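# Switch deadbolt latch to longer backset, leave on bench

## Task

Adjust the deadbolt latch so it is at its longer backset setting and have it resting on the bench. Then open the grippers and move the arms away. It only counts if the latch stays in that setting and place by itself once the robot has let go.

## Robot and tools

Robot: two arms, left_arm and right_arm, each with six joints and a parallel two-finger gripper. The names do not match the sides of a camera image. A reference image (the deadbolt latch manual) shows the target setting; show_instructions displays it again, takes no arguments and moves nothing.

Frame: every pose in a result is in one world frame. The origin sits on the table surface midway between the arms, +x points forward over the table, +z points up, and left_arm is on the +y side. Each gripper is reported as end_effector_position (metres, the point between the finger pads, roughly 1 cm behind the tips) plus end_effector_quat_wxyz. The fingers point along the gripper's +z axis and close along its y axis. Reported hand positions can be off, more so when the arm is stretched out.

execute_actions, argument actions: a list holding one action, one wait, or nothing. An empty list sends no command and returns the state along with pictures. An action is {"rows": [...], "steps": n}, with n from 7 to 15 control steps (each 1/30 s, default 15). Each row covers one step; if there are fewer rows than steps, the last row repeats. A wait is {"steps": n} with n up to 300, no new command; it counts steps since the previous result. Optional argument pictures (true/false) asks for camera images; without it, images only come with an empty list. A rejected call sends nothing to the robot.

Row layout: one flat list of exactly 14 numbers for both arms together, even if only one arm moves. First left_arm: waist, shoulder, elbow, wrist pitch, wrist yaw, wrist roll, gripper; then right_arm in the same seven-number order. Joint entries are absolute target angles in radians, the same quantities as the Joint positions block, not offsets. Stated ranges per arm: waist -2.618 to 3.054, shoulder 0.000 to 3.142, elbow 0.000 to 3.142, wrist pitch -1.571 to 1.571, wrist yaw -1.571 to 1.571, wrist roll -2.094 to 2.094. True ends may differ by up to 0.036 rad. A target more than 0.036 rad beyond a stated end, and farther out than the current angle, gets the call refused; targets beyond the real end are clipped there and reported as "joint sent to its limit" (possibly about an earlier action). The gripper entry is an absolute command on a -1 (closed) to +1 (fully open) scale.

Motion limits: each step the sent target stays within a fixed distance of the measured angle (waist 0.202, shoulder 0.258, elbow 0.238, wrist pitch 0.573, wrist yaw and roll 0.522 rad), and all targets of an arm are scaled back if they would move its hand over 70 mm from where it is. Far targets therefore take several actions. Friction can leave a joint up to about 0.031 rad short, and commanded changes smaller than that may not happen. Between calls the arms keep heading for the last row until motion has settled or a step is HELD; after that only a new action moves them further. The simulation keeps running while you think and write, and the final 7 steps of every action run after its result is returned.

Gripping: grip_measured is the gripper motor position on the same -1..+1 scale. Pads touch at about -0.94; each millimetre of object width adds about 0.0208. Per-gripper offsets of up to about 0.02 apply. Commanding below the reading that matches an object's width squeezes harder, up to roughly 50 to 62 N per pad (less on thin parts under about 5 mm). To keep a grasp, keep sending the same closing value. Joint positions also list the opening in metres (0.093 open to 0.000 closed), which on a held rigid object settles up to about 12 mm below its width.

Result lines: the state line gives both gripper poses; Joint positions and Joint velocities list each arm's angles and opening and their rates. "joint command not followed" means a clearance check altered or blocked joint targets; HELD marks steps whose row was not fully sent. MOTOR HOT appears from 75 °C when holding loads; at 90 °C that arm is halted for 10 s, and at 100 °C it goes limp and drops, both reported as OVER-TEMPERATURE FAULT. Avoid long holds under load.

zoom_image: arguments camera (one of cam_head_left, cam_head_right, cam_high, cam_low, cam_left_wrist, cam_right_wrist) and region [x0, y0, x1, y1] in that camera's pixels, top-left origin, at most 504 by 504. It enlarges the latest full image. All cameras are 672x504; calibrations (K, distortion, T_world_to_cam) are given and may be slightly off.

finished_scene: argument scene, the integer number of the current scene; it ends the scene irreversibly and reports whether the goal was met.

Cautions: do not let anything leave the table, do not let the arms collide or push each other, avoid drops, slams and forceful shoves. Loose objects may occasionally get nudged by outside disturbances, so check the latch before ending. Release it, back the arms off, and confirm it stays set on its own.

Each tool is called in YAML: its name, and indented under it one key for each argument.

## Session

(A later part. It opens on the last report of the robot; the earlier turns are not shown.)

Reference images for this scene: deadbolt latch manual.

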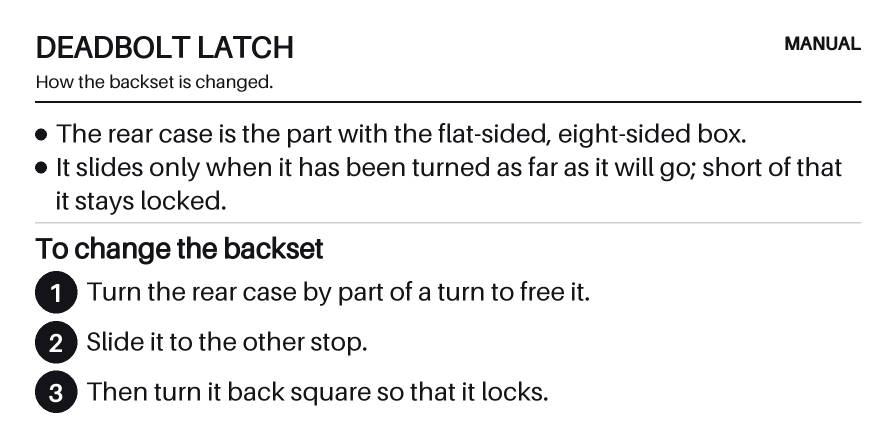

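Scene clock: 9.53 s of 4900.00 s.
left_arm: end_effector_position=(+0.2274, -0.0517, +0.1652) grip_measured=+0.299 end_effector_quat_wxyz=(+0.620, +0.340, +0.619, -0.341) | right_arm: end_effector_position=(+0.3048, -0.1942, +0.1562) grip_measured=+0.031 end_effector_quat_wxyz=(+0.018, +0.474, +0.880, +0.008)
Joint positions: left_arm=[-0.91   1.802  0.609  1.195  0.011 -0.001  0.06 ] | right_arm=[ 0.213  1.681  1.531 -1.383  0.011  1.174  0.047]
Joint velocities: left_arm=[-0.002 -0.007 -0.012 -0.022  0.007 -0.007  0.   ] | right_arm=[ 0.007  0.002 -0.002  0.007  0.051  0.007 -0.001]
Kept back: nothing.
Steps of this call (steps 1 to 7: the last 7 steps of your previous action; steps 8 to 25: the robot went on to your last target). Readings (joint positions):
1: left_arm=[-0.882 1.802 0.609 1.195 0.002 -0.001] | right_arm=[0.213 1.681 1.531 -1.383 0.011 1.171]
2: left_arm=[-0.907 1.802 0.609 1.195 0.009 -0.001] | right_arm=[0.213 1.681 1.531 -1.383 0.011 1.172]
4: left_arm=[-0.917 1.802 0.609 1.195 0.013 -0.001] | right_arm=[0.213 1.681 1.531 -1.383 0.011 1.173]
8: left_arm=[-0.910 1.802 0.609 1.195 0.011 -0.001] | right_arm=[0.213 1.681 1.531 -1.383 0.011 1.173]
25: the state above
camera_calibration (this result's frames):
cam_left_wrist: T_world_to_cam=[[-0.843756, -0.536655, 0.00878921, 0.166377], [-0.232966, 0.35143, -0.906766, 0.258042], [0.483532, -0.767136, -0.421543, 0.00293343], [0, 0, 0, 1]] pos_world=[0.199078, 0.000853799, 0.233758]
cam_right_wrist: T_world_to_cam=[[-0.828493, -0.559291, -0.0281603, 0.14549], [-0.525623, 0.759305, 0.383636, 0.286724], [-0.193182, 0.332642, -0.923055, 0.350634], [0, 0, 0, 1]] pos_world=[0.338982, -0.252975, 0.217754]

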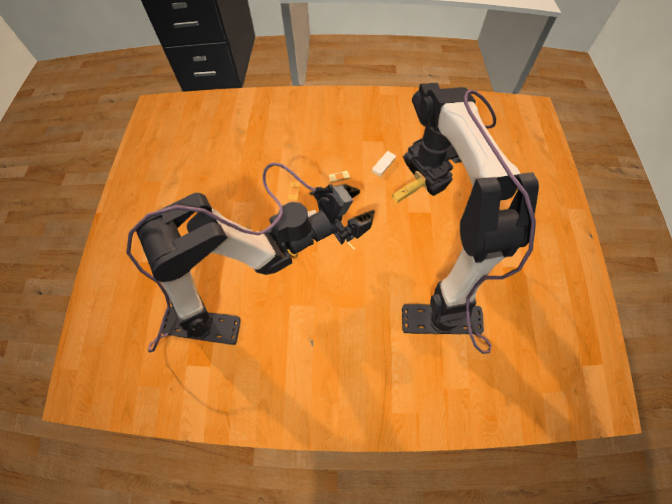

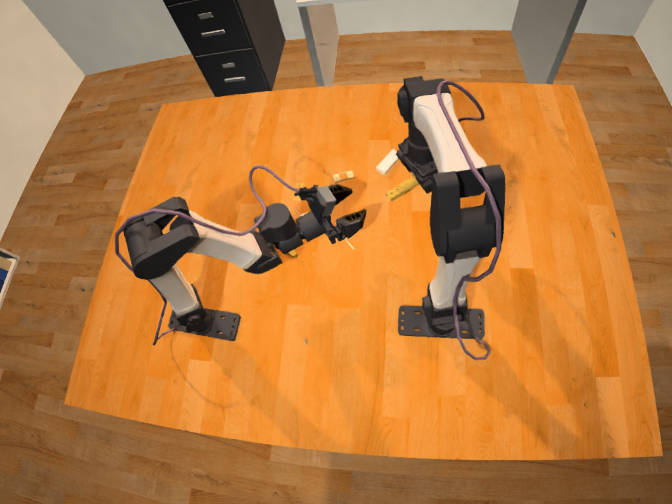

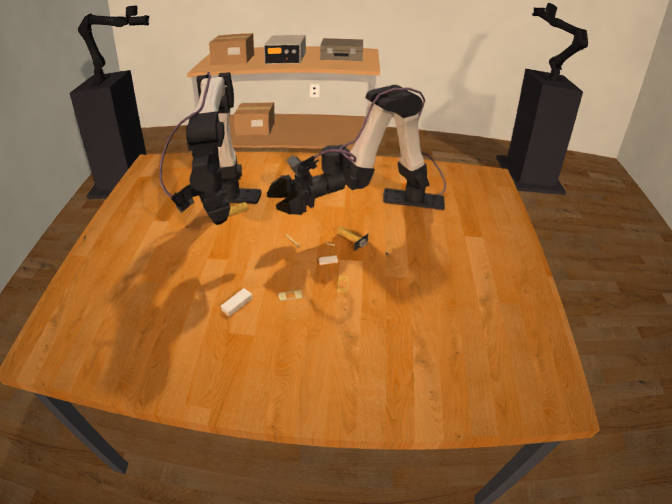

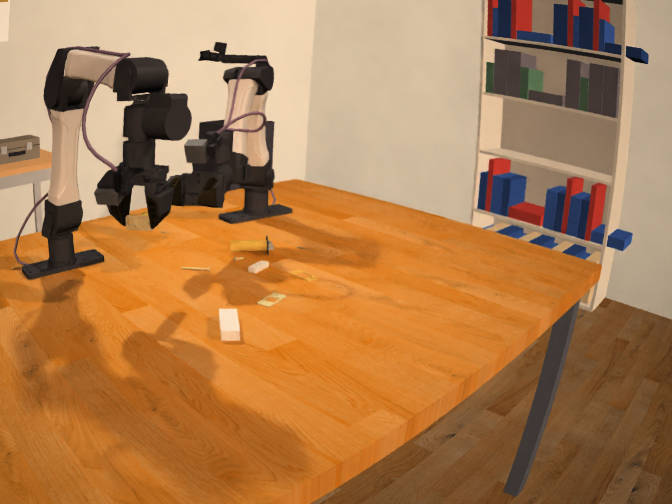

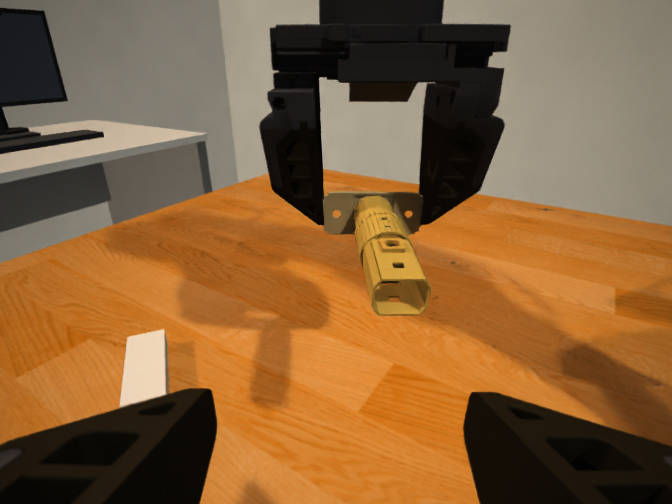

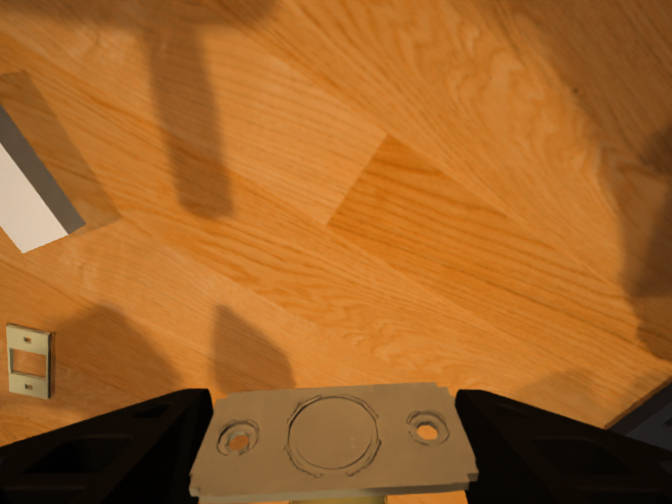

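execute_actions:
  actions:
    - {"rows":[[-0.9,1.82,0.62,1.2,0,1.57,0.3,0.3,1.684,1.514,-1.4,0,1.5,-0.1]],"steps":15}

execute_actions:
  actions:
    - {"rows":[[-0.9,1.82,0.62,1.2,0,1.57,0.3,0.4,1.684,1.514,-1.4,0,1.51,-0.1]],"steps":10}

execute_actions:
  actions:
    - {"rows":[[-0.9,1.82,0.62,1.2,0,1.57,0.3,0.51,1.684,1.514,-1.4,0,1.51,-0.1]],"steps":15}

execute_actions:
  actions:
    - {"steps":12}
  pictures: true

Scene clock: 10.17 s of 4900.00 s.
left_arm: end_effector_position=(+0.2277, -0.0515, +0.1652) grip_measured=+0.299 end_effector_quat_wxyz=(+0.703, +0.550, +0.443, -0.078) | right_arm: end_effector_position=(+0.2984, -0.1668, +0.1562) grip_measured=+0.031 end_effector_quat_wxyz=(+0.014, +0.550, +0.835, +0.012)
Joint positions: left_arm=[-0.91   1.802  0.609  1.195  0.01   0.782  0.06 ] | right_arm=[ 0.301  1.681  1.531 -1.383  0.005  1.438  0.047]
Joint velocities: left_arm=[-0.012  0.002 -0.017  0.022 -0.007  2.806 -0.   ] | right_arm=[-0.017 -0.002 -0.002 -0.007 -0.037  0.432  0.003]
Steps of this call (steps 1 to 11: the robot went on to your last target; steps 12 to 19: the first 8 steps of this action). Readings (joint positions):
12: left_arm=[-0.910 1.802 0.609 1.195 0.010 0.081] | right_arm=[0.222 1.681 1.531 -1.383 0.014 1.225]
13: left_arm=[-0.910 1.802 0.609 1.195 0.010 0.182] | right_arm=[0.240 1.681 1.531 -1.383 0.016 1.279]
15: left_arm=[-0.910 1.802 0.609 1.195 0.010 0.381] | right_arm=[0.280 1.681 1.531 -1.383 0.012 1.357]
19: the state above

Scene clock: 10.50 s of 4900.00 s.
left_arm: end_effector_position=(+0.2277, -0.0515, +0.1652) grip_measured=+0.300 end_effector_quat_wxyz=(+0.689, +0.667, +0.233, +0.162) | right_arm: end_effector_position=(+0.2937, -0.1516, +0.1562) grip_measured=+0.031 end_effector_quat_wxyz=(+0.016, +0.550, +0.835, +0.011)
Joint positions: left_arm=[-0.91   1.802  0.609  1.195  0.01   1.465  0.06 ] | right_arm=[ 0.357  1.681  1.531 -1.384  0.012  1.493  0.047]
Joint velocities: left_arm=[-0.007  0.017 -0.017  0.022  0.037  0.637 -0.   ] | right_arm=[ 0.74   0.012  0.002 -0.022 -0.095  0.066 -0.   ]
Steps of this call (steps 1 to 7: the last 7 steps of your previous action; steps 8 to 10: the first 3 steps of this action). Readings (joint positions):
8: left_arm=[-0.910 1.802 0.609 1.195 0.010 1.408] | right_arm=[0.311 1.681 1.531 -1.384 0.010 1.487]
9: left_arm=[-0.910 1.802 0.609 1.195 0.010 1.440] | right_arm=[0.332 1.681 1.531 -1.384 0.013 1.490]
10: the state above

Scene clock: 11.00 s of 4900.00 s.
left_arm: end_effector_position=(+0.2277, -0.0515, +0.1652) grip_measured=+0.300 end_effector_quat_wxyz=(+0.680, +0.677, +0.201, +0.195) | right_arm: end_effector_position=(+0.2737, -0.1052, +0.1562) grip_measured=+0.031 end_effector_quat_wxyz=(+0.011, +0.487, +0.873, +0.014)
Joint positions: left_arm=[-0.91   1.802  0.609  1.195  0.01   1.562  0.06 ] | right_arm=[ 0.515  1.681  1.531 -1.384  0.002  1.504  0.047]
Joint velocities: left_arm=[-0.007  0.012 -0.007  0.007 -0.022 -0.007  0.   ] | right_arm=[-0.027 -0.002  0.002 -0.051 -0.051  0.051  0.001]
Steps of this call (steps 1 to 7: the last 7 steps of your previous action; steps 8 to 15: the first 8 steps of this action). Readings (joint positions):
8: left_arm=[-0.910 1.802 0.609 1.195 0.010 1.549] | right_arm=[0.414 1.681 1.531 -1.384 0.009 1.503]
9: left_arm=[-0.910 1.802 0.609 1.195 0.010 1.552] | right_arm=[0.436 1.681 1.531 -1.384 0.012 1.503]
11: left_arm=[-0.910 1.802 0.609 1.195 0.010 1.557] | right_arm=[0.488 1.681 1.531 -1.384 0.009 1.503]
15: the state above

Scene clock: 11.40 s of 4900.00 s.
left_arm: end_effector_position=(+0.2277, -0.0515, +0.1652) grip_measured=+0.300 end_effector_quat_wxyz=(+0.680, +0.678, +0.200, +0.196) | right_arm: end_effector_position=(+0.2737, -0.1052, +0.1562) grip_measured=+0.031 end_effector_quat_wxyz=(+0.011, +0.487, +0.873, +0.014)
Joint positions: left_arm=[-0.91   1.802  0.609  1.195  0.01   1.565  0.06 ] | right_arm=[ 0.515  1.681  1.531 -1.384  0.002  1.504  0.047]
Joint velocities: left_arm=[ 0.012 -0.012 -0.002  0.007 -0.037 -0.066  0.   ] | right_arm=[-0.022  0.007 -0.012 -0.022  0.051 -0.037 -0.001]
Kept back: nothing.
Steps of this call (steps 1 to 7: the last 7 steps of your previous action; steps 8 to 12: the robot went on to your last target). Readings (joint positions):
1: left_arm=[-0.910 1.802 0.609 1.195 0.010 1.562] | right_arm=[0.515 1.681 1.531 -1.384 0.002 1.504]
2: left_arm=[-0.910 1.802 0.609 1.195 0.010 1.563] | right_arm=[0.515 1.681 1.531 -1.384 0.002 1.504]
4: left_arm=[-0.910 1.802 0.609 1.195 0.010 1.564] | right_arm=[0.515 1.681 1.531 -1.384 0.002 1.504]
8: left_arm=[-0.910 1.802 0.609 1.195 0.010 1.565] | right_arm=[0.515 1.681 1.531 -1.384 0.002 1.504]
12: the state above
camera_calibration (this result's frames):
cam_left_wrist: T_world_to_cam=[[-0.0101758, -0.00939239, -0.999904, 0.170677], [0.537016, 0.843466, -0.013388, -0.0395562], [0.843511, -0.5371, -0.00353912, -0.136253], [0, 0, 0, 1]] pos_world=[0.13791, -0.038214, 0.169649]
cam_right_wrist: T_world_to_cam=[[-0.844048, -0.535192, -0.0339609, 0.177186], [-0.501922, 0.766104, 0.401445, 0.194303], [-0.188832, 0.355884, -0.915253, 0.315061], [0, 0, 0, 1]] pos_world=[0.306572, -0.166153, 0.216376]

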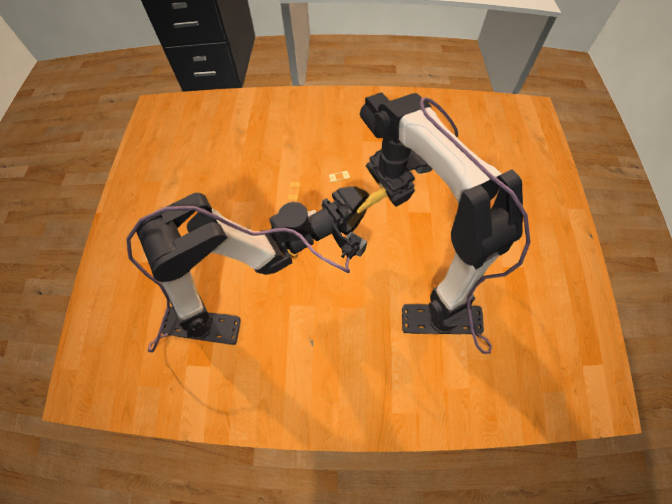

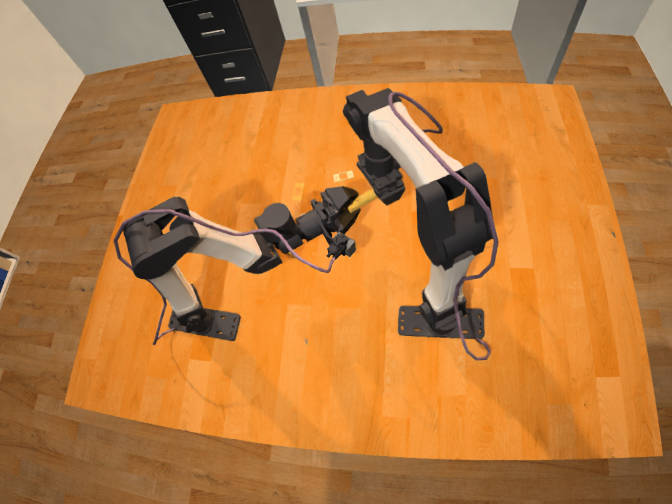

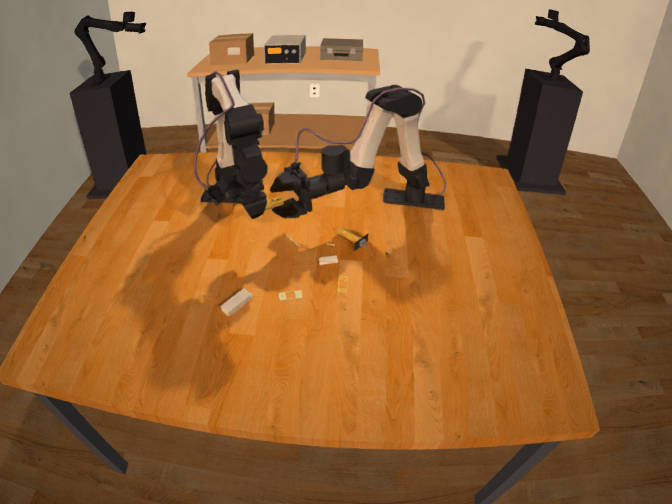

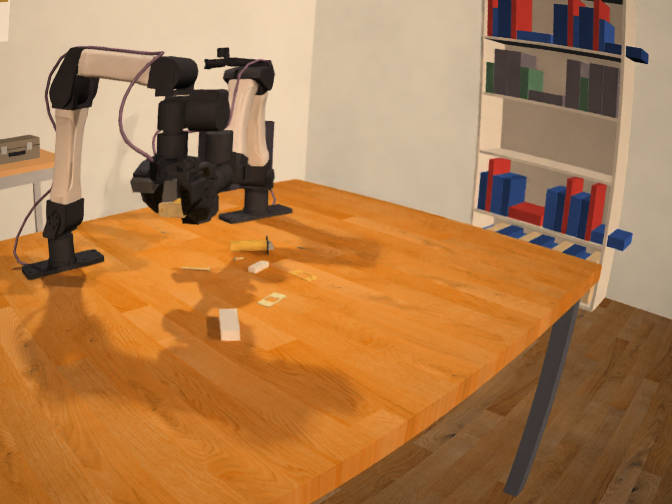

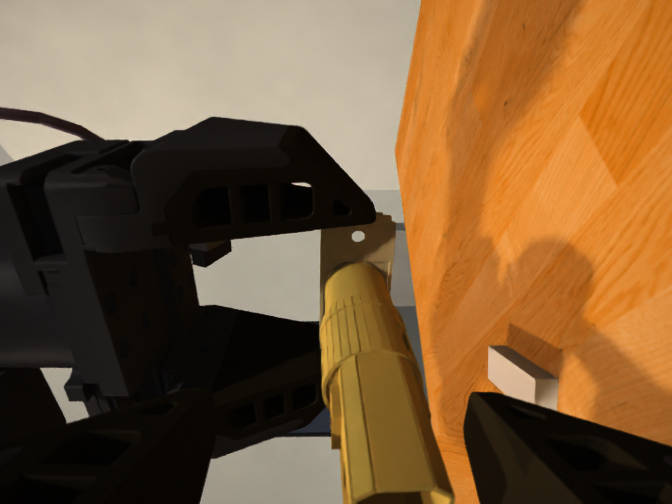

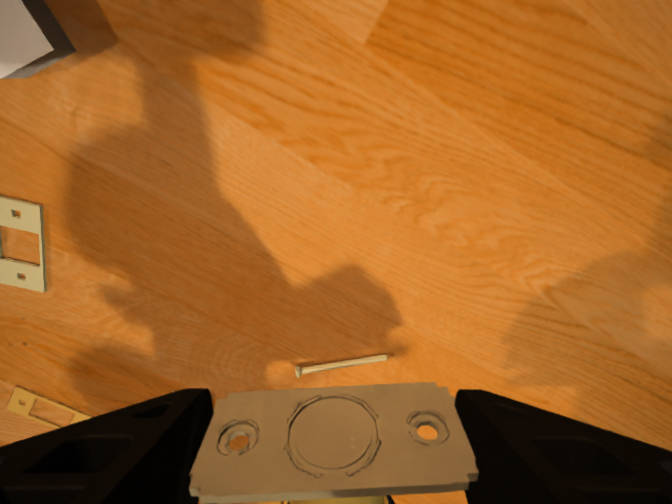

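execute_actions:
  actions:
    - {"rows":[[-0.9,1.905,0.62,1.335,0,0.03,0.3,0.51,1.684,1.514,-1.4,0,1.51,-0.1]],"steps":15}

execute_actions:
  actions:
    - {"steps":25}
  pictures: true

Scene clock: 11.93 s of 4900.00 s.
left_arm: end_effector_position=(+0.2303, -0.0555, +0.1487) grip_measured=+0.300 end_effector_quat_wxyz=(+0.707, +0.548, +0.440, -0.078) | right_arm: end_effector_position=(+0.2736, -0.1053, +0.1562) grip_measured=+0.031 end_effector_quat_wxyz=(+0.011, +0.487, +0.873, +0.014)
Joint positions: left_arm=[-0.91   1.895  0.613  1.294  0.01   0.784  0.06 ] | right_arm=[ 0.515  1.681  1.531 -1.385  0.002  1.504  0.047]
Joint velocities: left_arm=[-0.002 -0.007 -0.007  0.154  0.007 -2.821 -0.001] | right_arm=[ 0.022  0.012  0.002  0.066  0.007  0.037 -0.001]
Steps of this call (steps 1 to 8: the robot went on to your last target; steps 9 to 16: the first 8 steps of this action). Readings (joint positions):
9: left_arm=[-0.910 1.815 0.609 1.218 0.010 1.484] | right_arm=[0.515 1.681 1.531 -1.385 0.002 1.504]
10: left_arm=[-0.910 1.837 0.612 1.250 0.010 1.383] | right_arm=[0.515 1.681 1.531 -1.385 0.002 1.504]
12: left_arm=[-0.910 1.874 0.613 1.278 0.010 1.183] | right_arm=[0.515 1.681 1.531 -1.385 0.002 1.504]
16: the state above

Scene clock: 12.77 s of 4900.00 s.
left_arm: end_effector_position=(+0.2302, -0.0553, +0.1566) grip_measured=+0.300 end_effector_quat_wxyz=(+0.640, +0.344, +0.600, -0.335) | right_arm: end_effector_position=(+0.2736, -0.1053, +0.1562) grip_measured=+0.031 end_effector_quat_wxyz=(+0.011, +0.487, +0.873, +0.014)
Joint positions: left_arm=[-0.91   1.895  0.613  1.326  0.01   0.039  0.06 ] | right_arm=[ 0.515  1.681  1.531 -1.385  0.002  1.504  0.047]
Joint velocities: left_arm=[-0.022 -0.002  0.012  0.007 -0.095 -0.066 -0.   ] | right_arm=[-0.012 -0.002 -0.007 -0.007  0.007 -0.037 -0.001]
Kept back: nothing.
Steps of this call (steps 1 to 7: the last 7 steps of your previous action; steps 8 to 25: the robot went on to your last target). Readings (joint positions):
1: left_arm=[-0.910 1.895 0.613 1.301 0.010 0.684] | right_arm=[0.515 1.681 1.531 -1.385 0.002 1.504]
2: left_arm=[-0.910 1.895 0.613 1.308 0.010 0.584] | right_arm=[0.515 1.681 1.531 -1.385 0.002 1.504]
4: left_arm=[-0.910 1.895 0.613 1.316 0.010 0.395] | right_arm=[0.515 1.681 1.531 -1.385 0.002 1.504]
8: left_arm=[-0.910 1.895 0.613 1.323 0.010 0.182] | right_arm=[0.515 1.681 1.531 -1.385 0.002 1.504]
25: the state above
camera_calibration (this result's frames):
cam_left_wrist: T_world_to_cam=[[-0.841816, -0.53886, -0.0312357, 0.172571], [-0.182042, 0.337915, -0.923403, 0.242274], [0.508141, -0.771649, -0.382558, -0.0168524], [0, 0, 0, 1]] pos_world=[0.19794, -0.00188058, 0.22266]
cam_right_wrist: T_world_to_cam=[[-0.844059, -0.535198, -0.0335808, 0.177037], [-0.501787, 0.766176, 0.401477, 0.194262], [-0.189141, 0.355721, -0.915253, 0.315125], [0, 0, 0, 1]] pos_world=[0.306511, -0.166186, 0.216373]

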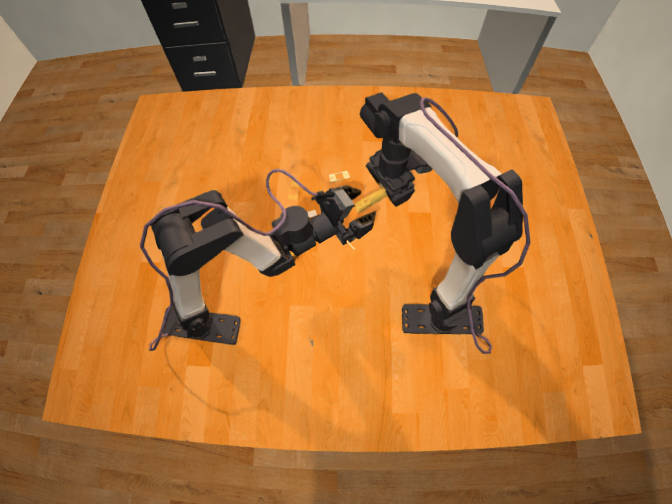

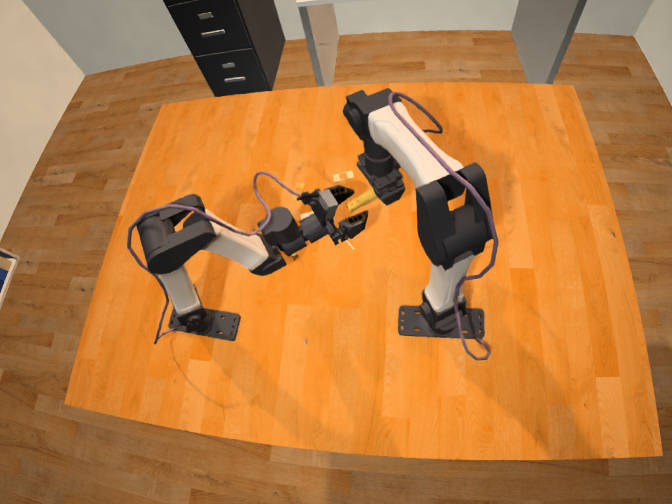

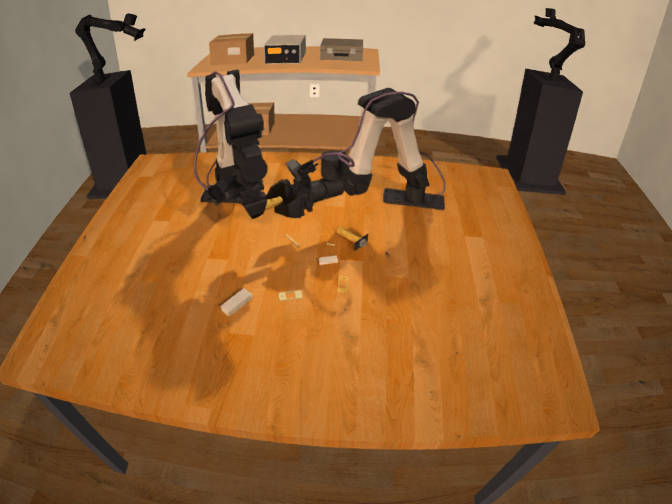

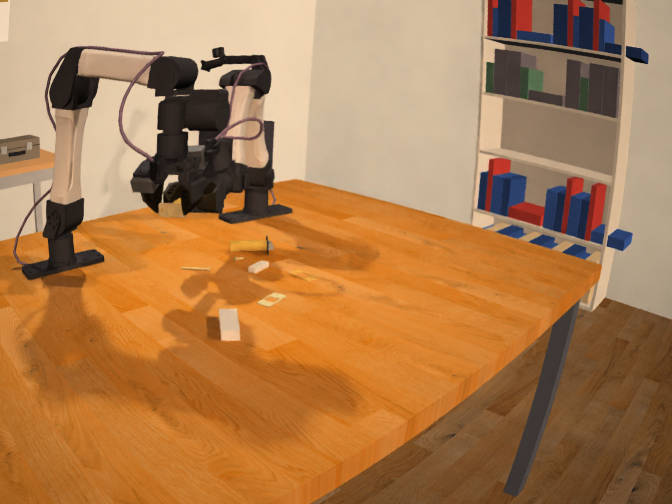

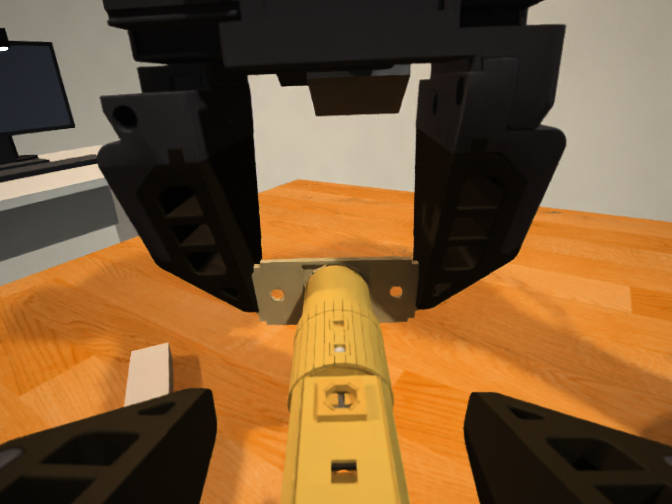

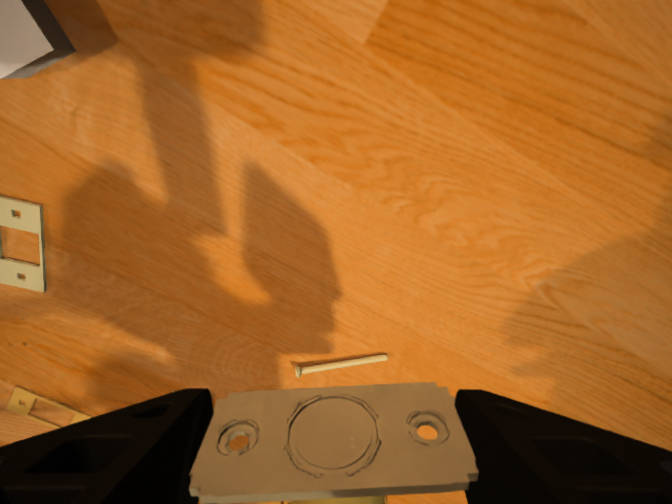

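Centred.

execute_actions:
  actions:
    - {"rows":[[-0.9,1.905,0.62,1.335,0,0,-0.3,0.51,1.684,1.514,-1.4,0,1.51,-0.1],[-0.9,1.905,0.62,1.335,0,0,-0.3,0.51,1.684,1.514,-1.4,0,1.51,-0.1],[-0.9,1.905,0.62,1.335,0,0,-0.3,0.51,1.684,1.514,-1.4,0,1.51,-0.1],[-0.9,1.905,0.62,1.335,0,0,-0.3,0.51,1.684,1.514,-1.4,0,1.51,-0.1],[-0.9,1.905,0.62,1.335,0,0,-0.4,0.51,1.684,1.514,-1.4,0,1.51,-0.1],[-0.9,1.905,0.62,1.335,0,0,-0.45,0.51,1.684,1.514,-1.4,0,1.51,-0.1],[-0.9,1.905,0.62,1.335,0,0,-0.5,0.51,1.684,1.514,-1.4,0,1.51,-0.1],[-0.9,1.905,0.62,1.335,0,0,-0.7,0.51,1.684,1.514,-1.4,0,1.51,-0.1]],"steps":13}

execute_actions:
  actions:
    - {"rows":[[-0.9,1.905,0.62,1.335,0,0.14,-0.7,0.51,1.684,1.514,-1.4,0,1.51,-0.1]],"steps":15}

Scene clock: 13.50 s of 4900.00 s.
left_arm: end_effector_position=(+0.2302, -0.0553, +0.1566) grip_measured=-0.423 end_effector_quat_wxyz=(+0.636, +0.337, +0.604, -0.343) | right_arm: end_effector_position=(+0.2736, -0.1053, +0.1562) grip_measured=+0.031 end_effector_quat_wxyz=(+0.011, +0.487, +0.873, +0.014)
Joint positions: left_arm=[-0.91   1.895  0.613  1.326  0.01   0.014  0.025] | right_arm=[ 0.515  1.681  1.531 -1.385  0.002  1.504  0.047]
Joint velocities: left_arm=[-0.017 -0.002 -0.002 -0.051 -0.022 -0.051 -0.052] | right_arm=[ 0.022 -0.022  0.007 -0.007 -0.11   0.022 -0.   ]
Steps of this call (steps 1 to 16: the robot went on to your last target; steps 17 to 22: the first 6 steps of this action). Readings (joint positions):
17: left_arm=[-0.910 1.895 0.613 1.326 0.010 0.031] | right_arm=[0.515 1.681 1.531 -1.385 0.002 1.504]
18: left_arm=[-0.910 1.895 0.613 1.326 0.010 0.026] | right_arm=[0.515 1.681 1.531 -1.385 0.002 1.504]
20: left_arm=[-0.910 1.895 0.613 1.326 0.010 0.018] | right_arm=[0.515 1.681 1.531 -1.385 0.002 1.504]
22: the state above

Scene clock: 14.00 s of 4900.00 s.
left_arm: end_effector_position=(+0.2304, -0.0552, +0.1566) grip_measured=-0.652 end_effector_quat_wxyz=(+0.652, +0.365, +0.587, -0.312) | right_arm: end_effector_position=(+0.2736, -0.1053, +0.1562) grip_measured=+0.031 end_effector_quat_wxyz=(+0.010, +0.488, +0.873, +0.014)
Joint positions: left_arm=[-0.91   1.895  0.613  1.327  0.009  0.109  0.014] | right_arm=[ 0.515  1.681  1.531 -1.385  0.002  1.506  0.047]
Joint velocities: left_arm=[-0.022 -0.012 -0.002  0.037 -0.037  0.154 -0.   ] | right_arm=[-0.007 -0.002 -0.002  0.022  0.037  0.022 -0.001]
Steps of this call (steps 1 to 7: the last 7 steps of your previous action; steps 8 to 15: the first 8 steps of this action). Readings (joint positions):
8: left_arm=[-0.910 1.895 0.613 1.326 0.010 0.028] | right_arm=[0.515 1.681 1.531 -1.385 0.002 1.506]
9: left_arm=[-0.910 1.895 0.613 1.327 0.009 0.048] | right_arm=[0.515 1.681 1.531 -1.385 0.002 1.506]
11: left_arm=[-0.910 1.895 0.613 1.327 0.009 0.078] | right_arm=[0.515 1.681 1.531 -1.385 0.002 1.506]
15: the state above

execute_actions:
  actions:
    - {"rows":[[-0.9,1.905,0.62,1.335,0,0.6,-0.7,0.51,1.684,1.514,-1.4,0,1.51,-0.1]],"steps":15}

execute_actions:
  actions:
    - {"steps":8}

Scene clock: 14.50 s of 4900.00 s.
left_arm: end_effector_position=(+0.2304, -0.0552, +0.1566) grip_measured=-0.652 end_effector_quat_wxyz=(+0.701, +0.475, +0.502, -0.175) | right_arm: end_effector_position=(+0.2735, -0.1054, +0.1562) grip_measured=+0.031 end_effector_quat_wxyz=(+0.010, +0.488, +0.873, +0.014)
Joint positions: left_arm=[-0.91   1.895  0.613  1.327  0.009  0.512  0.014] | right_arm=[ 0.515  1.681  1.531 -1.385  0.002  1.507  0.047]
Joint velocities: left_arm=[ 0.002 -0.007  0.002 -0.037  0.007  0.564 -0.001] | right_arm=[-0.002 -0.007 -0.012  0.051  0.037 -0.037  0.   ]
Steps of this call (steps 1 to 7: the last 7 steps of your previous action; steps 8 to 15: the first 8 steps of this action). Readings (joint positions):
8: left_arm=[-0.910 1.895 0.613 1.327 0.009 0.201] | right_arm=[0.515 1.681 1.531 -1.385 0.002 1.507]
9: left_arm=[-0.910 1.895 0.613 1.327 0.009 0.280] | right_arm=[0.515 1.681 1.531 -1.385 0.002 1.507]
11: left_arm=[-0.910 1.895 0.613 1.327 0.009 0.394] | right_arm=[0.515 1.681 1.531 -1.385 0.002 1.507]
15: the state above

Scene clock: 14.77 s of 4900.00 s.
left_arm: end_effector_position=(+0.2304, -0.0551, +0.1566) grip_measured=-0.652 end_effector_quat_wxyz=(+0.707, +0.492, +0.486, -0.151) | right_arm: end_effector_position=(+0.2735, -0.1054, +0.1562) grip_measured=+0.031 end_effector_quat_wxyz=(+0.010, +0.488, +0.873, +0.014)
Joint positions: left_arm=[-0.91   1.895  0.613  1.327  0.009  0.579  0.014] | right_arm=[ 0.515  1.681  1.531 -1.385  0.002  1.507  0.047]
Joint velocities: left_arm=[ 0.012 -0.012 -0.012 -0.051  0.007  0.11  -0.001] | right_arm=[-0.002  0.007  0.007  0.051  0.007 -0.051  0.001]
Kept back: nothing.
Steps of this call (steps 1 to 7: the last 7 steps of your previous action; step 8: the robot went on to your last target). Readings (joint positions):
1: left_arm=[-0.910 1.895 0.613 1.327 0.009 0.528] | right_arm=[0.515 1.681 1.531 -1.385 0.002 1.507]
2: left_arm=[-0.910 1.895 0.613 1.327 0.009 0.541] | right_arm=[0.515 1.681 1.531 -1.385 0.002 1.507]
4: left_arm=[-0.910 1.895 0.613 1.327 0.009 0.560] | right_arm=[0.515 1.681 1.531 -1.385 0.002 1.507]
8: the state above

execute_actions:
  actions:
    - {"rows":[[-0.9,1.905,0.62,1.335,0,0.9,-0.7,0.51,1.684,1.514,-1.4,0,1.51,-0.1]],"steps":15}

Scene clock: 15.17 s of 4900.00 s.
left_arm: end_effector_position=(+0.2305, -0.0551, +0.1566) grip_measured=-0.652 end_effector_quat_wxyz=(+0.720, +0.550, +0.419, -0.059) | right_arm: end_effector_position=(+0.2735, -0.1054, +0.1562) grip_measured=+0.031 end_effector_quat_wxyz=(+0.010, +0.489, +0.872, +0.014)
Joint positions: left_arm=[-0.91   1.895  0.613  1.327  0.008  0.838  0.014] | right_arm=[ 0.515  1.681  1.531 -1.385  0.002  1.509  0.047]
Joint velocities: left_arm=[-0.002 -0.007 -0.002 -0.037 -0.022  0.242  0.001] | right_arm=[ 0.002 -0.017  0.007  0.007  0.037  0.081  0.   ]
Steps of this call (steps 1 to 4: the robot went on to your last target; steps 5 to 12: the first 8 steps of this action). Readings (joint positions):
5: left_arm=[-0.910 1.895 0.613 1.327 0.009 0.636] | right_arm=[0.515 1.681 1.531 -1.385 0.002 1.507]
6: left_arm=[-0.910 1.895 0.613 1.327 0.009 0.688] | right_arm=[0.515 1.681 1.531 -1.385 0.002 1.507]
8: left_arm=[-0.910 1.895 0.613 1.327 0.009 0.762] | right_arm=[0.515 1.681 1.531 -1.385 0.002 1.507]
12: the state above

execute_actions:
  actions:
    - {"rows":[[-0.9,1.905,0.62,1.335,0,1.05,-0.7,0.51,1.684,1.514,-1.4,0,1.51,-0.1]],"steps":15}

Scene clock: 15.67 s of 4900.00 s.
left_arm: end_effector_position=(+0.2353, -0.0519, +0.1566) grip_measured=-0.652 end_effector_quat_wxyz=(+0.722, +0.564, +0.399, -0.017) | right_arm: end_effector_position=(+0.2790, -0.1018, +0.1565) grip_measured=+0.031 end_effector_quat_wxyz=(+0.016, +0.487, +0.873, +0.026)
Joint positions: left_arm=[-0.903  1.895  0.613  1.327 -0.008  0.932  0.014] | right_arm=[ 0.515  1.681  1.531 -1.358 -0.001  1.504  0.047]
Joint velocities: left_arm=[ 0.002 -0.002 -0.012 -0.007 -0.11  -0.022 -0.   ] | right_arm=[-0.007  0.012  0.007  0.051 -0.007 -0.022 -0.002]
Steps of this call (steps 1 to 7: the last 7 steps of your previous action; steps 8 to 15: the first 8 steps of this action). Readings (joint positions):
8: left_arm=[-0.910 1.895 0.613 1.327 0.005 0.885] | right_arm=[0.515 1.681 1.531 -1.384 0.002 1.517]
9: left_arm=[-0.909 1.895 0.613 1.327 0.001 0.901] | right_arm=[0.515 1.681 1.531 -1.380 0.001 1.516]
11: left_arm=[-0.906 1.895 0.613 1.327 -0.003 0.918] | right_arm=[0.515 1.681 1.531 -1.371 0.000 1.512]
15: the state above

Stop ≈.85. Slide.

execute_actions:
  actions:
    - {"rows":[[-0.9,1.905,0.62,1.335,0,0.93,-0.7,0.49,1.684,1.514,-1.4,0.05,1.5,-0.1]],"steps":10}

execute_actions:
  actions:
    - {"rows":[[-0.9,1.905,0.62,1.335,0,0.93,-0.7,0.45,1.684,1.514,-1.4,0.1,1.48,-0.1]],"steps":15}

execute_actions:
  actions:
    - {"rows":[[-0.9,1.905,0.62,1.335,0,0.93,-0.7,0.43,1.684,1.514,-1.4,0.14,1.47,-0.1]],"steps":15}

execute_actions:
  actions:
    - {"rows":[[-0.9,1.905,0.62,1.335,0,0.7,-0.7,0.44,1.684,1.514,-1.4,0.1,1.47,-0.1]],"steps":15}

Scene clock: 16.17 s of 4900.00 s.
left_arm: end_effector_position=(+0.2362, -0.0514, +0.1566) grip_measured=-0.652 end_effector_quat_wxyz=(+0.722, +0.558, +0.408, -0.024) | right_arm: end_effector_position=(+0.2803, -0.1016, +0.1566) grip_measured=+0.031 end_effector_quat_wxyz=(+0.018, +0.484, +0.874, +0.028)
Joint positions: left_arm=[-0.903  1.895  0.613  1.327 -0.013  0.907  0.014] | right_arm=[ 0.513  1.681  1.531 -1.353 -0.001  1.497  0.047]
Joint velocities: left_arm=[-0.017 -0.002 -0.002  0.007 -0.066 -0.139  0.   ] | right_arm=[ 0.012 -0.002 -0.007  0.007  0.022 -0.022 -0.   ]
Steps of this call (steps 1 to 7: the last 7 steps of your previous action; steps 8 to 12: the robot went on to your last target; steps 13 to 15: the first 3 steps of this action). Readings (joint positions):
13: left_arm=[-0.903 1.895 0.613 1.327 -0.013 0.923] | right_arm=[0.514 1.681 1.531 -1.353 -0.001 1.498]
14: left_arm=[-0.903 1.895 0.613 1.327 -0.013 0.912] | right_arm=[0.513 1.681 1.531 -1.353 -0.001 1.497]
15: the state above

Scene clock: 16.67 s of 4900.00 s.
left_arm: end_effector_position=(+0.2361, -0.0536, +0.1575) grip_measured=-0.652 end_effector_quat_wxyz=(+0.722, +0.558, +0.408, -0.030) | right_arm: end_effector_position=(+0.2803, -0.1053, +0.1565) grip_measured=+0.031 end_effector_quat_wxyz=(+0.008, +0.489, +0.872, +0.031)
Joint positions: left_arm=[-0.903  1.895  0.621  1.317 -0.006  0.899  0.014] | right_arm=[ 0.492  1.681  1.531 -1.361 -0.021  1.488  0.047]
Joint velocities: left_arm=[ 0.022  0.002 -0.007 -0.037  0.007  0.022 -0.   ] | right_arm=[-0.002  0.012  0.002  0.022  0.007 -0.022  0.   ]
Steps of this call (steps 1 to 7: the last 7 steps of your previous action; steps 8 to 15: the first 8 steps of this action). Readings (joint positions):
8: left_arm=[-0.903 1.895 0.613 1.327 -0.012 0.901] | right_arm=[0.509 1.681 1.531 -1.355 -0.001 1.496]
9: left_arm=[-0.903 1.895 0.616 1.325 -0.011 0.901] | right_arm=[0.504 1.681 1.531 -1.356 -0.008 1.494]
11: left_arm=[-0.903 1.895 0.621 1.319 -0.007 0.900] | right_arm=[0.495 1.681 1.531 -1.359 -0.017 1.490]
15: the state above

Scene clock: 17.17 s of 4900.00 s.
left_arm: end_effector_position=(+0.2365, -0.0549, +0.1579) grip_measured=-0.652 end_effector_quat_wxyz=(+0.721, +0.559, +0.408, -0.031) | right_arm: end_effector_position=(+0.2807, -0.1072, +0.1565) grip_measured=+0.031 end_effector_quat_wxyz=(+0.005, +0.490, +0.871, +0.031)
Joint positions: left_arm=[-0.903  1.895  0.627  1.31  -0.003  0.898  0.014] | right_arm=[ 0.483  1.681  1.531 -1.363 -0.027  1.481  0.047]
Joint velocities: left_arm=[-0.012 -0.012  0.002 -0.037  0.022  0.007 -0.001] | right_arm=[-0.007  0.017  0.002 -0.066 -0.022 -0.037  0.001]
Steps of this call (steps 1 to 7: the last 7 steps of your previous action; steps 8 to 15: the first 8 steps of this action). Readings (joint positions):
8: left_arm=[-0.903 1.895 0.621 1.317 -0.006 0.899] | right_arm=[0.490 1.681 1.531 -1.361 -0.021 1.486]
9: left_arm=[-0.903 1.895 0.623 1.316 -0.005 0.899] | right_arm=[0.488 1.681 1.531 -1.361 -0.023 1.485]
11: left_arm=[-0.903 1.895 0.626 1.312 -0.004 0.898] | right_arm=[0.485 1.681 1.531 -1.362 -0.026 1.482]
15: the state above

Scene clock: 17.67 s of 4900.00 s.
left_arm: end_effector_position=(+0.2345, -0.0562, +0.1578) grip_measured=-0.652 end_effector_quat_wxyz=(+0.716, +0.529, +0.447, -0.092) | right_arm: end_effector_position=(+0.2823, -0.1170, +0.1563) grip_measured=+0.031 end_effector_quat_wxyz=(+0.012, +0.497, +0.867, +0.019)
Joint positions: left_arm=[-0.903  1.895  0.627  1.31   0.011  0.741  0.014] | right_arm=[ 0.466  1.681  1.531 -1.374 -0.002  1.48   0.047]
Joint velocities: left_arm=[-0.012  0.002  0.017  0.007  0.007 -0.256  0.   ] | right_arm=[ 0.012 -0.002 -0.017 -0.037  0.007  0.037  0.001]
Steps of this call (steps 1 to 7: the last 7 steps of your previous action; steps 8 to 15: the first 8 steps of this action). Readings (joint positions):
8: left_arm=[-0.903 1.895 0.627 1.310 -0.003 0.865] | right_arm=[0.483 1.681 1.531 -1.363 -0.024 1.481]
9: left_arm=[-0.903 1.895 0.627 1.310 -0.001 0.833] | right_arm=[0.478 1.681 1.531 -1.364 -0.008 1.481]
11: left_arm=[-0.903 1.895 0.627 1.310 0.004 0.788] | right_arm=[0.466 1.681 1.531 -1.368 -0.002 1.480]
15: the state above

It slid on unloading.

execute_actions:
  actions:
    - {"rows":[[-0.9,1.905,0.62,1.32,0,-0.06,-0.7,0.455,1.684,1.514,-1.39,0.03,1.47,-0.1]],"steps":15}

execute_actions:
  actions:
    - {"steps":18}

execute_actions:
  actions:
    - {"rows":[[-0.9,1.905,0.62,1.32,0,0,0.7,0.465,1.684,1.514,-1.39,0,1.47,-0.1]],"steps":15}
  pictures: true

Scene clock: 18.17 s of 4900.00 s.
left_arm: end_effector_position=(+0.2340, -0.0565, +0.1576) grip_measured=-0.652 end_effector_quat_wxyz=(+0.651, +0.365, +0.589, -0.312) | right_arm: end_effector_position=(+0.2815, -0.1165, +0.1563) grip_measured=+0.031 end_effector_quat_wxyz=(+0.010, +0.497, +0.867, +0.020)
Joint positions: left_arm=[-0.903  1.895  0.627  1.309  0.015  0.107  0.014] | right_arm=[ 0.466  1.681  1.531 -1.376 -0.006  1.48   0.047]
Joint velocities: left_arm=[ 0.007 -0.017 -0.002  0.007 -0.007 -1.136 -0.001] | right_arm=[ 0.012  0.002  0.002 -0.022  0.037  0.037  0.   ]
Steps of this call (steps 1 to 7: the last 7 steps of your previous action; steps 8 to 15: the first 8 steps of this action). Readings (joint positions):
8: left_arm=[-0.903 1.895 0.627 1.309 0.014 0.634] | right_arm=[0.466 1.681 1.531 -1.376 -0.005 1.480]
9: left_arm=[-0.903 1.895 0.627 1.309 0.014 0.534] | right_arm=[0.466 1.681 1.531 -1.376 -0.006 1.480]
11: left_arm=[-0.903 1.895 0.627 1.309 0.014 0.339] | right_arm=[0.466 1.681 1.531 -1.376 -0.006 1.480]
15: the state above

Scene clock: 18.77 s of 4900.00 s.
left_arm: end_effector_position=(+0.2338, -0.0566, +0.1574) grip_measured=-0.652 end_effector_quat_wxyz=(+0.625, +0.321, +0.614, -0.359) | right_arm: end_effector_position=(+0.2815, -0.1164, +0.1563) grip_measured=+0.031 end_effector_quat_wxyz=(+0.010, +0.495, +0.868, +0.020)
Joint positions: left_arm=[-0.903  1.895  0.627  1.308  0.016 -0.039  0.014] | right_arm=[ 0.466  1.681  1.531 -1.376 -0.007  1.475  0.047]
Joint velocities: left_arm=[ 0.007 -0.012 -0.002 -0.051  0.022 -0.007 -0.   ] | right_arm=[ 0.002  0.007 -0.022  0.037  0.051 -0.022 -0.   ]
Kept back: nothing.
Steps of this call (steps 1 to 7: the last 7 steps of your previous action; steps 8 to 18: the robot went on to your last target). Readings (joint positions):
1: left_arm=[-0.903 1.895 0.627 1.309 0.015 0.074] | right_arm=[0.466 1.681 1.531 -1.376 -0.006 1.479]
2: left_arm=[-0.903 1.895 0.627 1.308 0.015 0.049] | right_arm=[0.466 1.681 1.531 -1.376 -0.007 1.479]
4: left_arm=[-0.903 1.895 0.627 1.308 0.015 0.012] | right_arm=[0.466 1.681 1.531 -1.376 -0.007 1.479]
8: left_arm=[-0.903 1.895 0.627 1.308 0.015 -0.024] | right_arm=[0.466 1.681 1.531 -1.376 -0.007 1.479]
18: the state above

Scene clock: 19.03 s of 4900.00 s.
left_arm: end_effector_position=(+0.2343, -0.0563, +0.1580) grip_measured=+0.698 end_effector_quat_wxyz=(+0.632, +0.328, +0.609, -0.349) | right_arm: end_effector_position=(+0.2817, -0.1169, +0.1563) grip_measured=+0.031 end_effector_quat_wxyz=(+0.011, +0.495, +0.869, +0.019)
Joint positions: left_arm=[-0.903  1.895  0.627  1.311  0.013 -0.011  0.079] | right_arm=[ 0.466  1.681  1.531 -1.376 -0.004  1.475  0.047]
Joint velocities: left_arm=[-0.002 -0.012 -0.012  0.095 -0.095  0.066  0.003] | right_arm=[-0.002  0.002 -0.012  0.051 -0.037  0.007 -0.003]
Steps of this call (steps 1 to 8: the first 8 steps of this action). Readings (joint positions):
1: left_arm=[-0.903 1.895 0.627 1.308 0.016 -0.033] | right_arm=[0.466 1.681 1.531 -1.376 -0.007 1.475]
2: left_arm=[-0.903 1.895 0.627 1.308 0.015 -0.028] | right_arm=[0.466 1.681 1.531 -1.376 -0.006 1.475]
4: left_arm=[-0.903 1.895 0.627 1.310 0.014 -0.019] | right_arm=[0.466 1.681 1.531 -1.376 -0.005 1.475]
8: the state above
camera_calibration (this result's frames):
cam_left_wrist: T_world_to_cam=[[-0.840986, -0.540724, 0.0189665, 0.16723], [-0.222518, 0.313703, -0.92308, 0.252764], [0.493182, -0.780517, -0.384141, -0.015899], [0, 0, 0, 1]] pos_world=[0.204724, -0.0012769, 0.224042]
cam_right_wrist: T_world_to_cam=[[-0.853992, -0.518555, -0.0424117, 0.183768], [-0.489135, 0.772405, 0.405138, 0.203762], [-0.177327, 0.366729, -0.913272, 0.318503], [0, 0, 0, 1]] pos_world=[0.313083, -0.178898, 0.216122]

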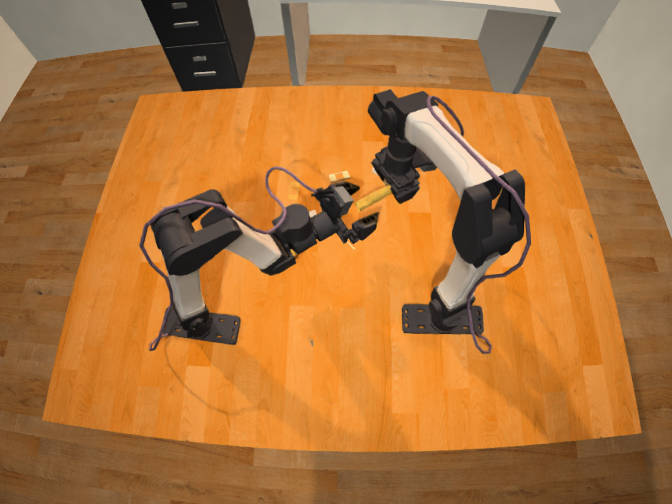

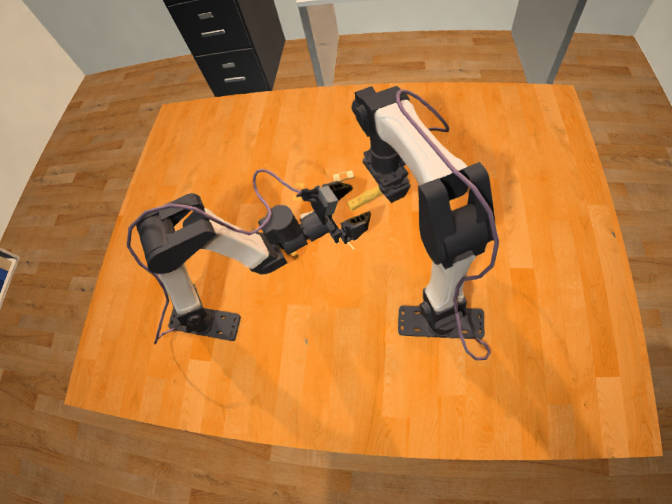

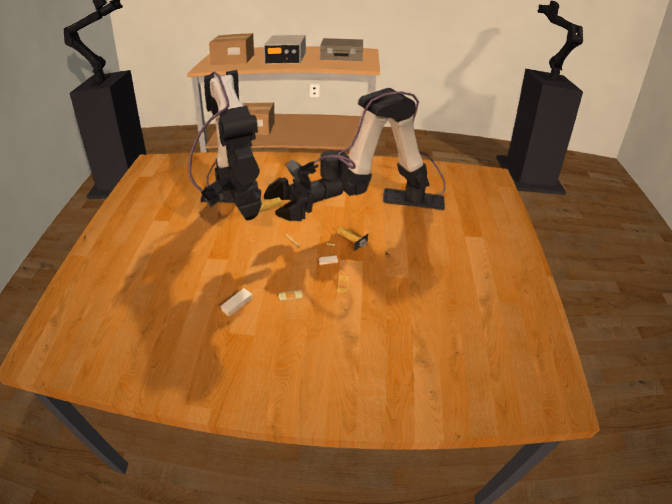

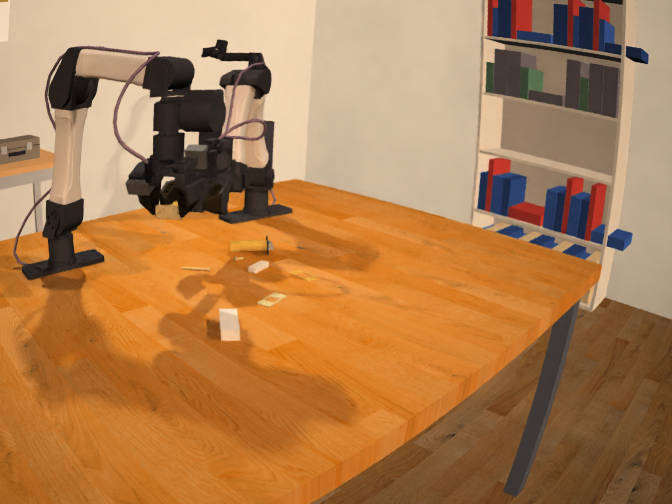

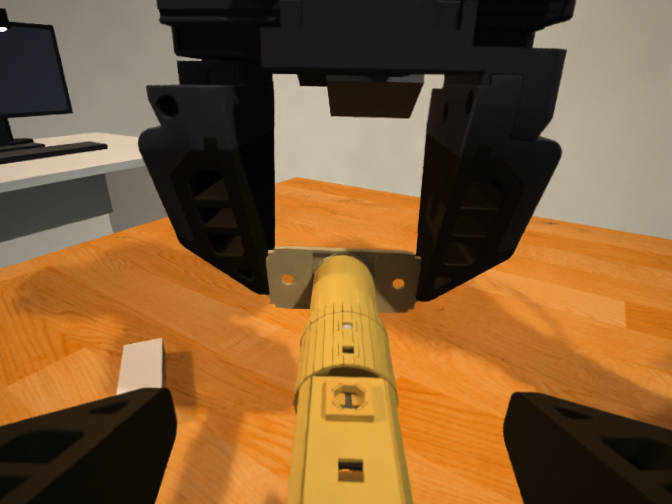

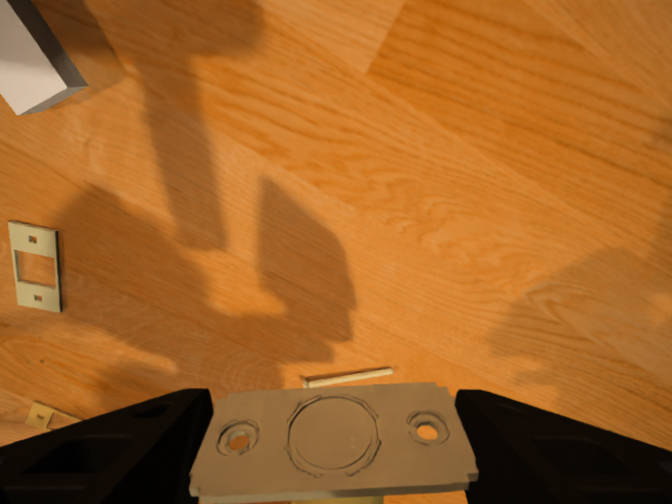

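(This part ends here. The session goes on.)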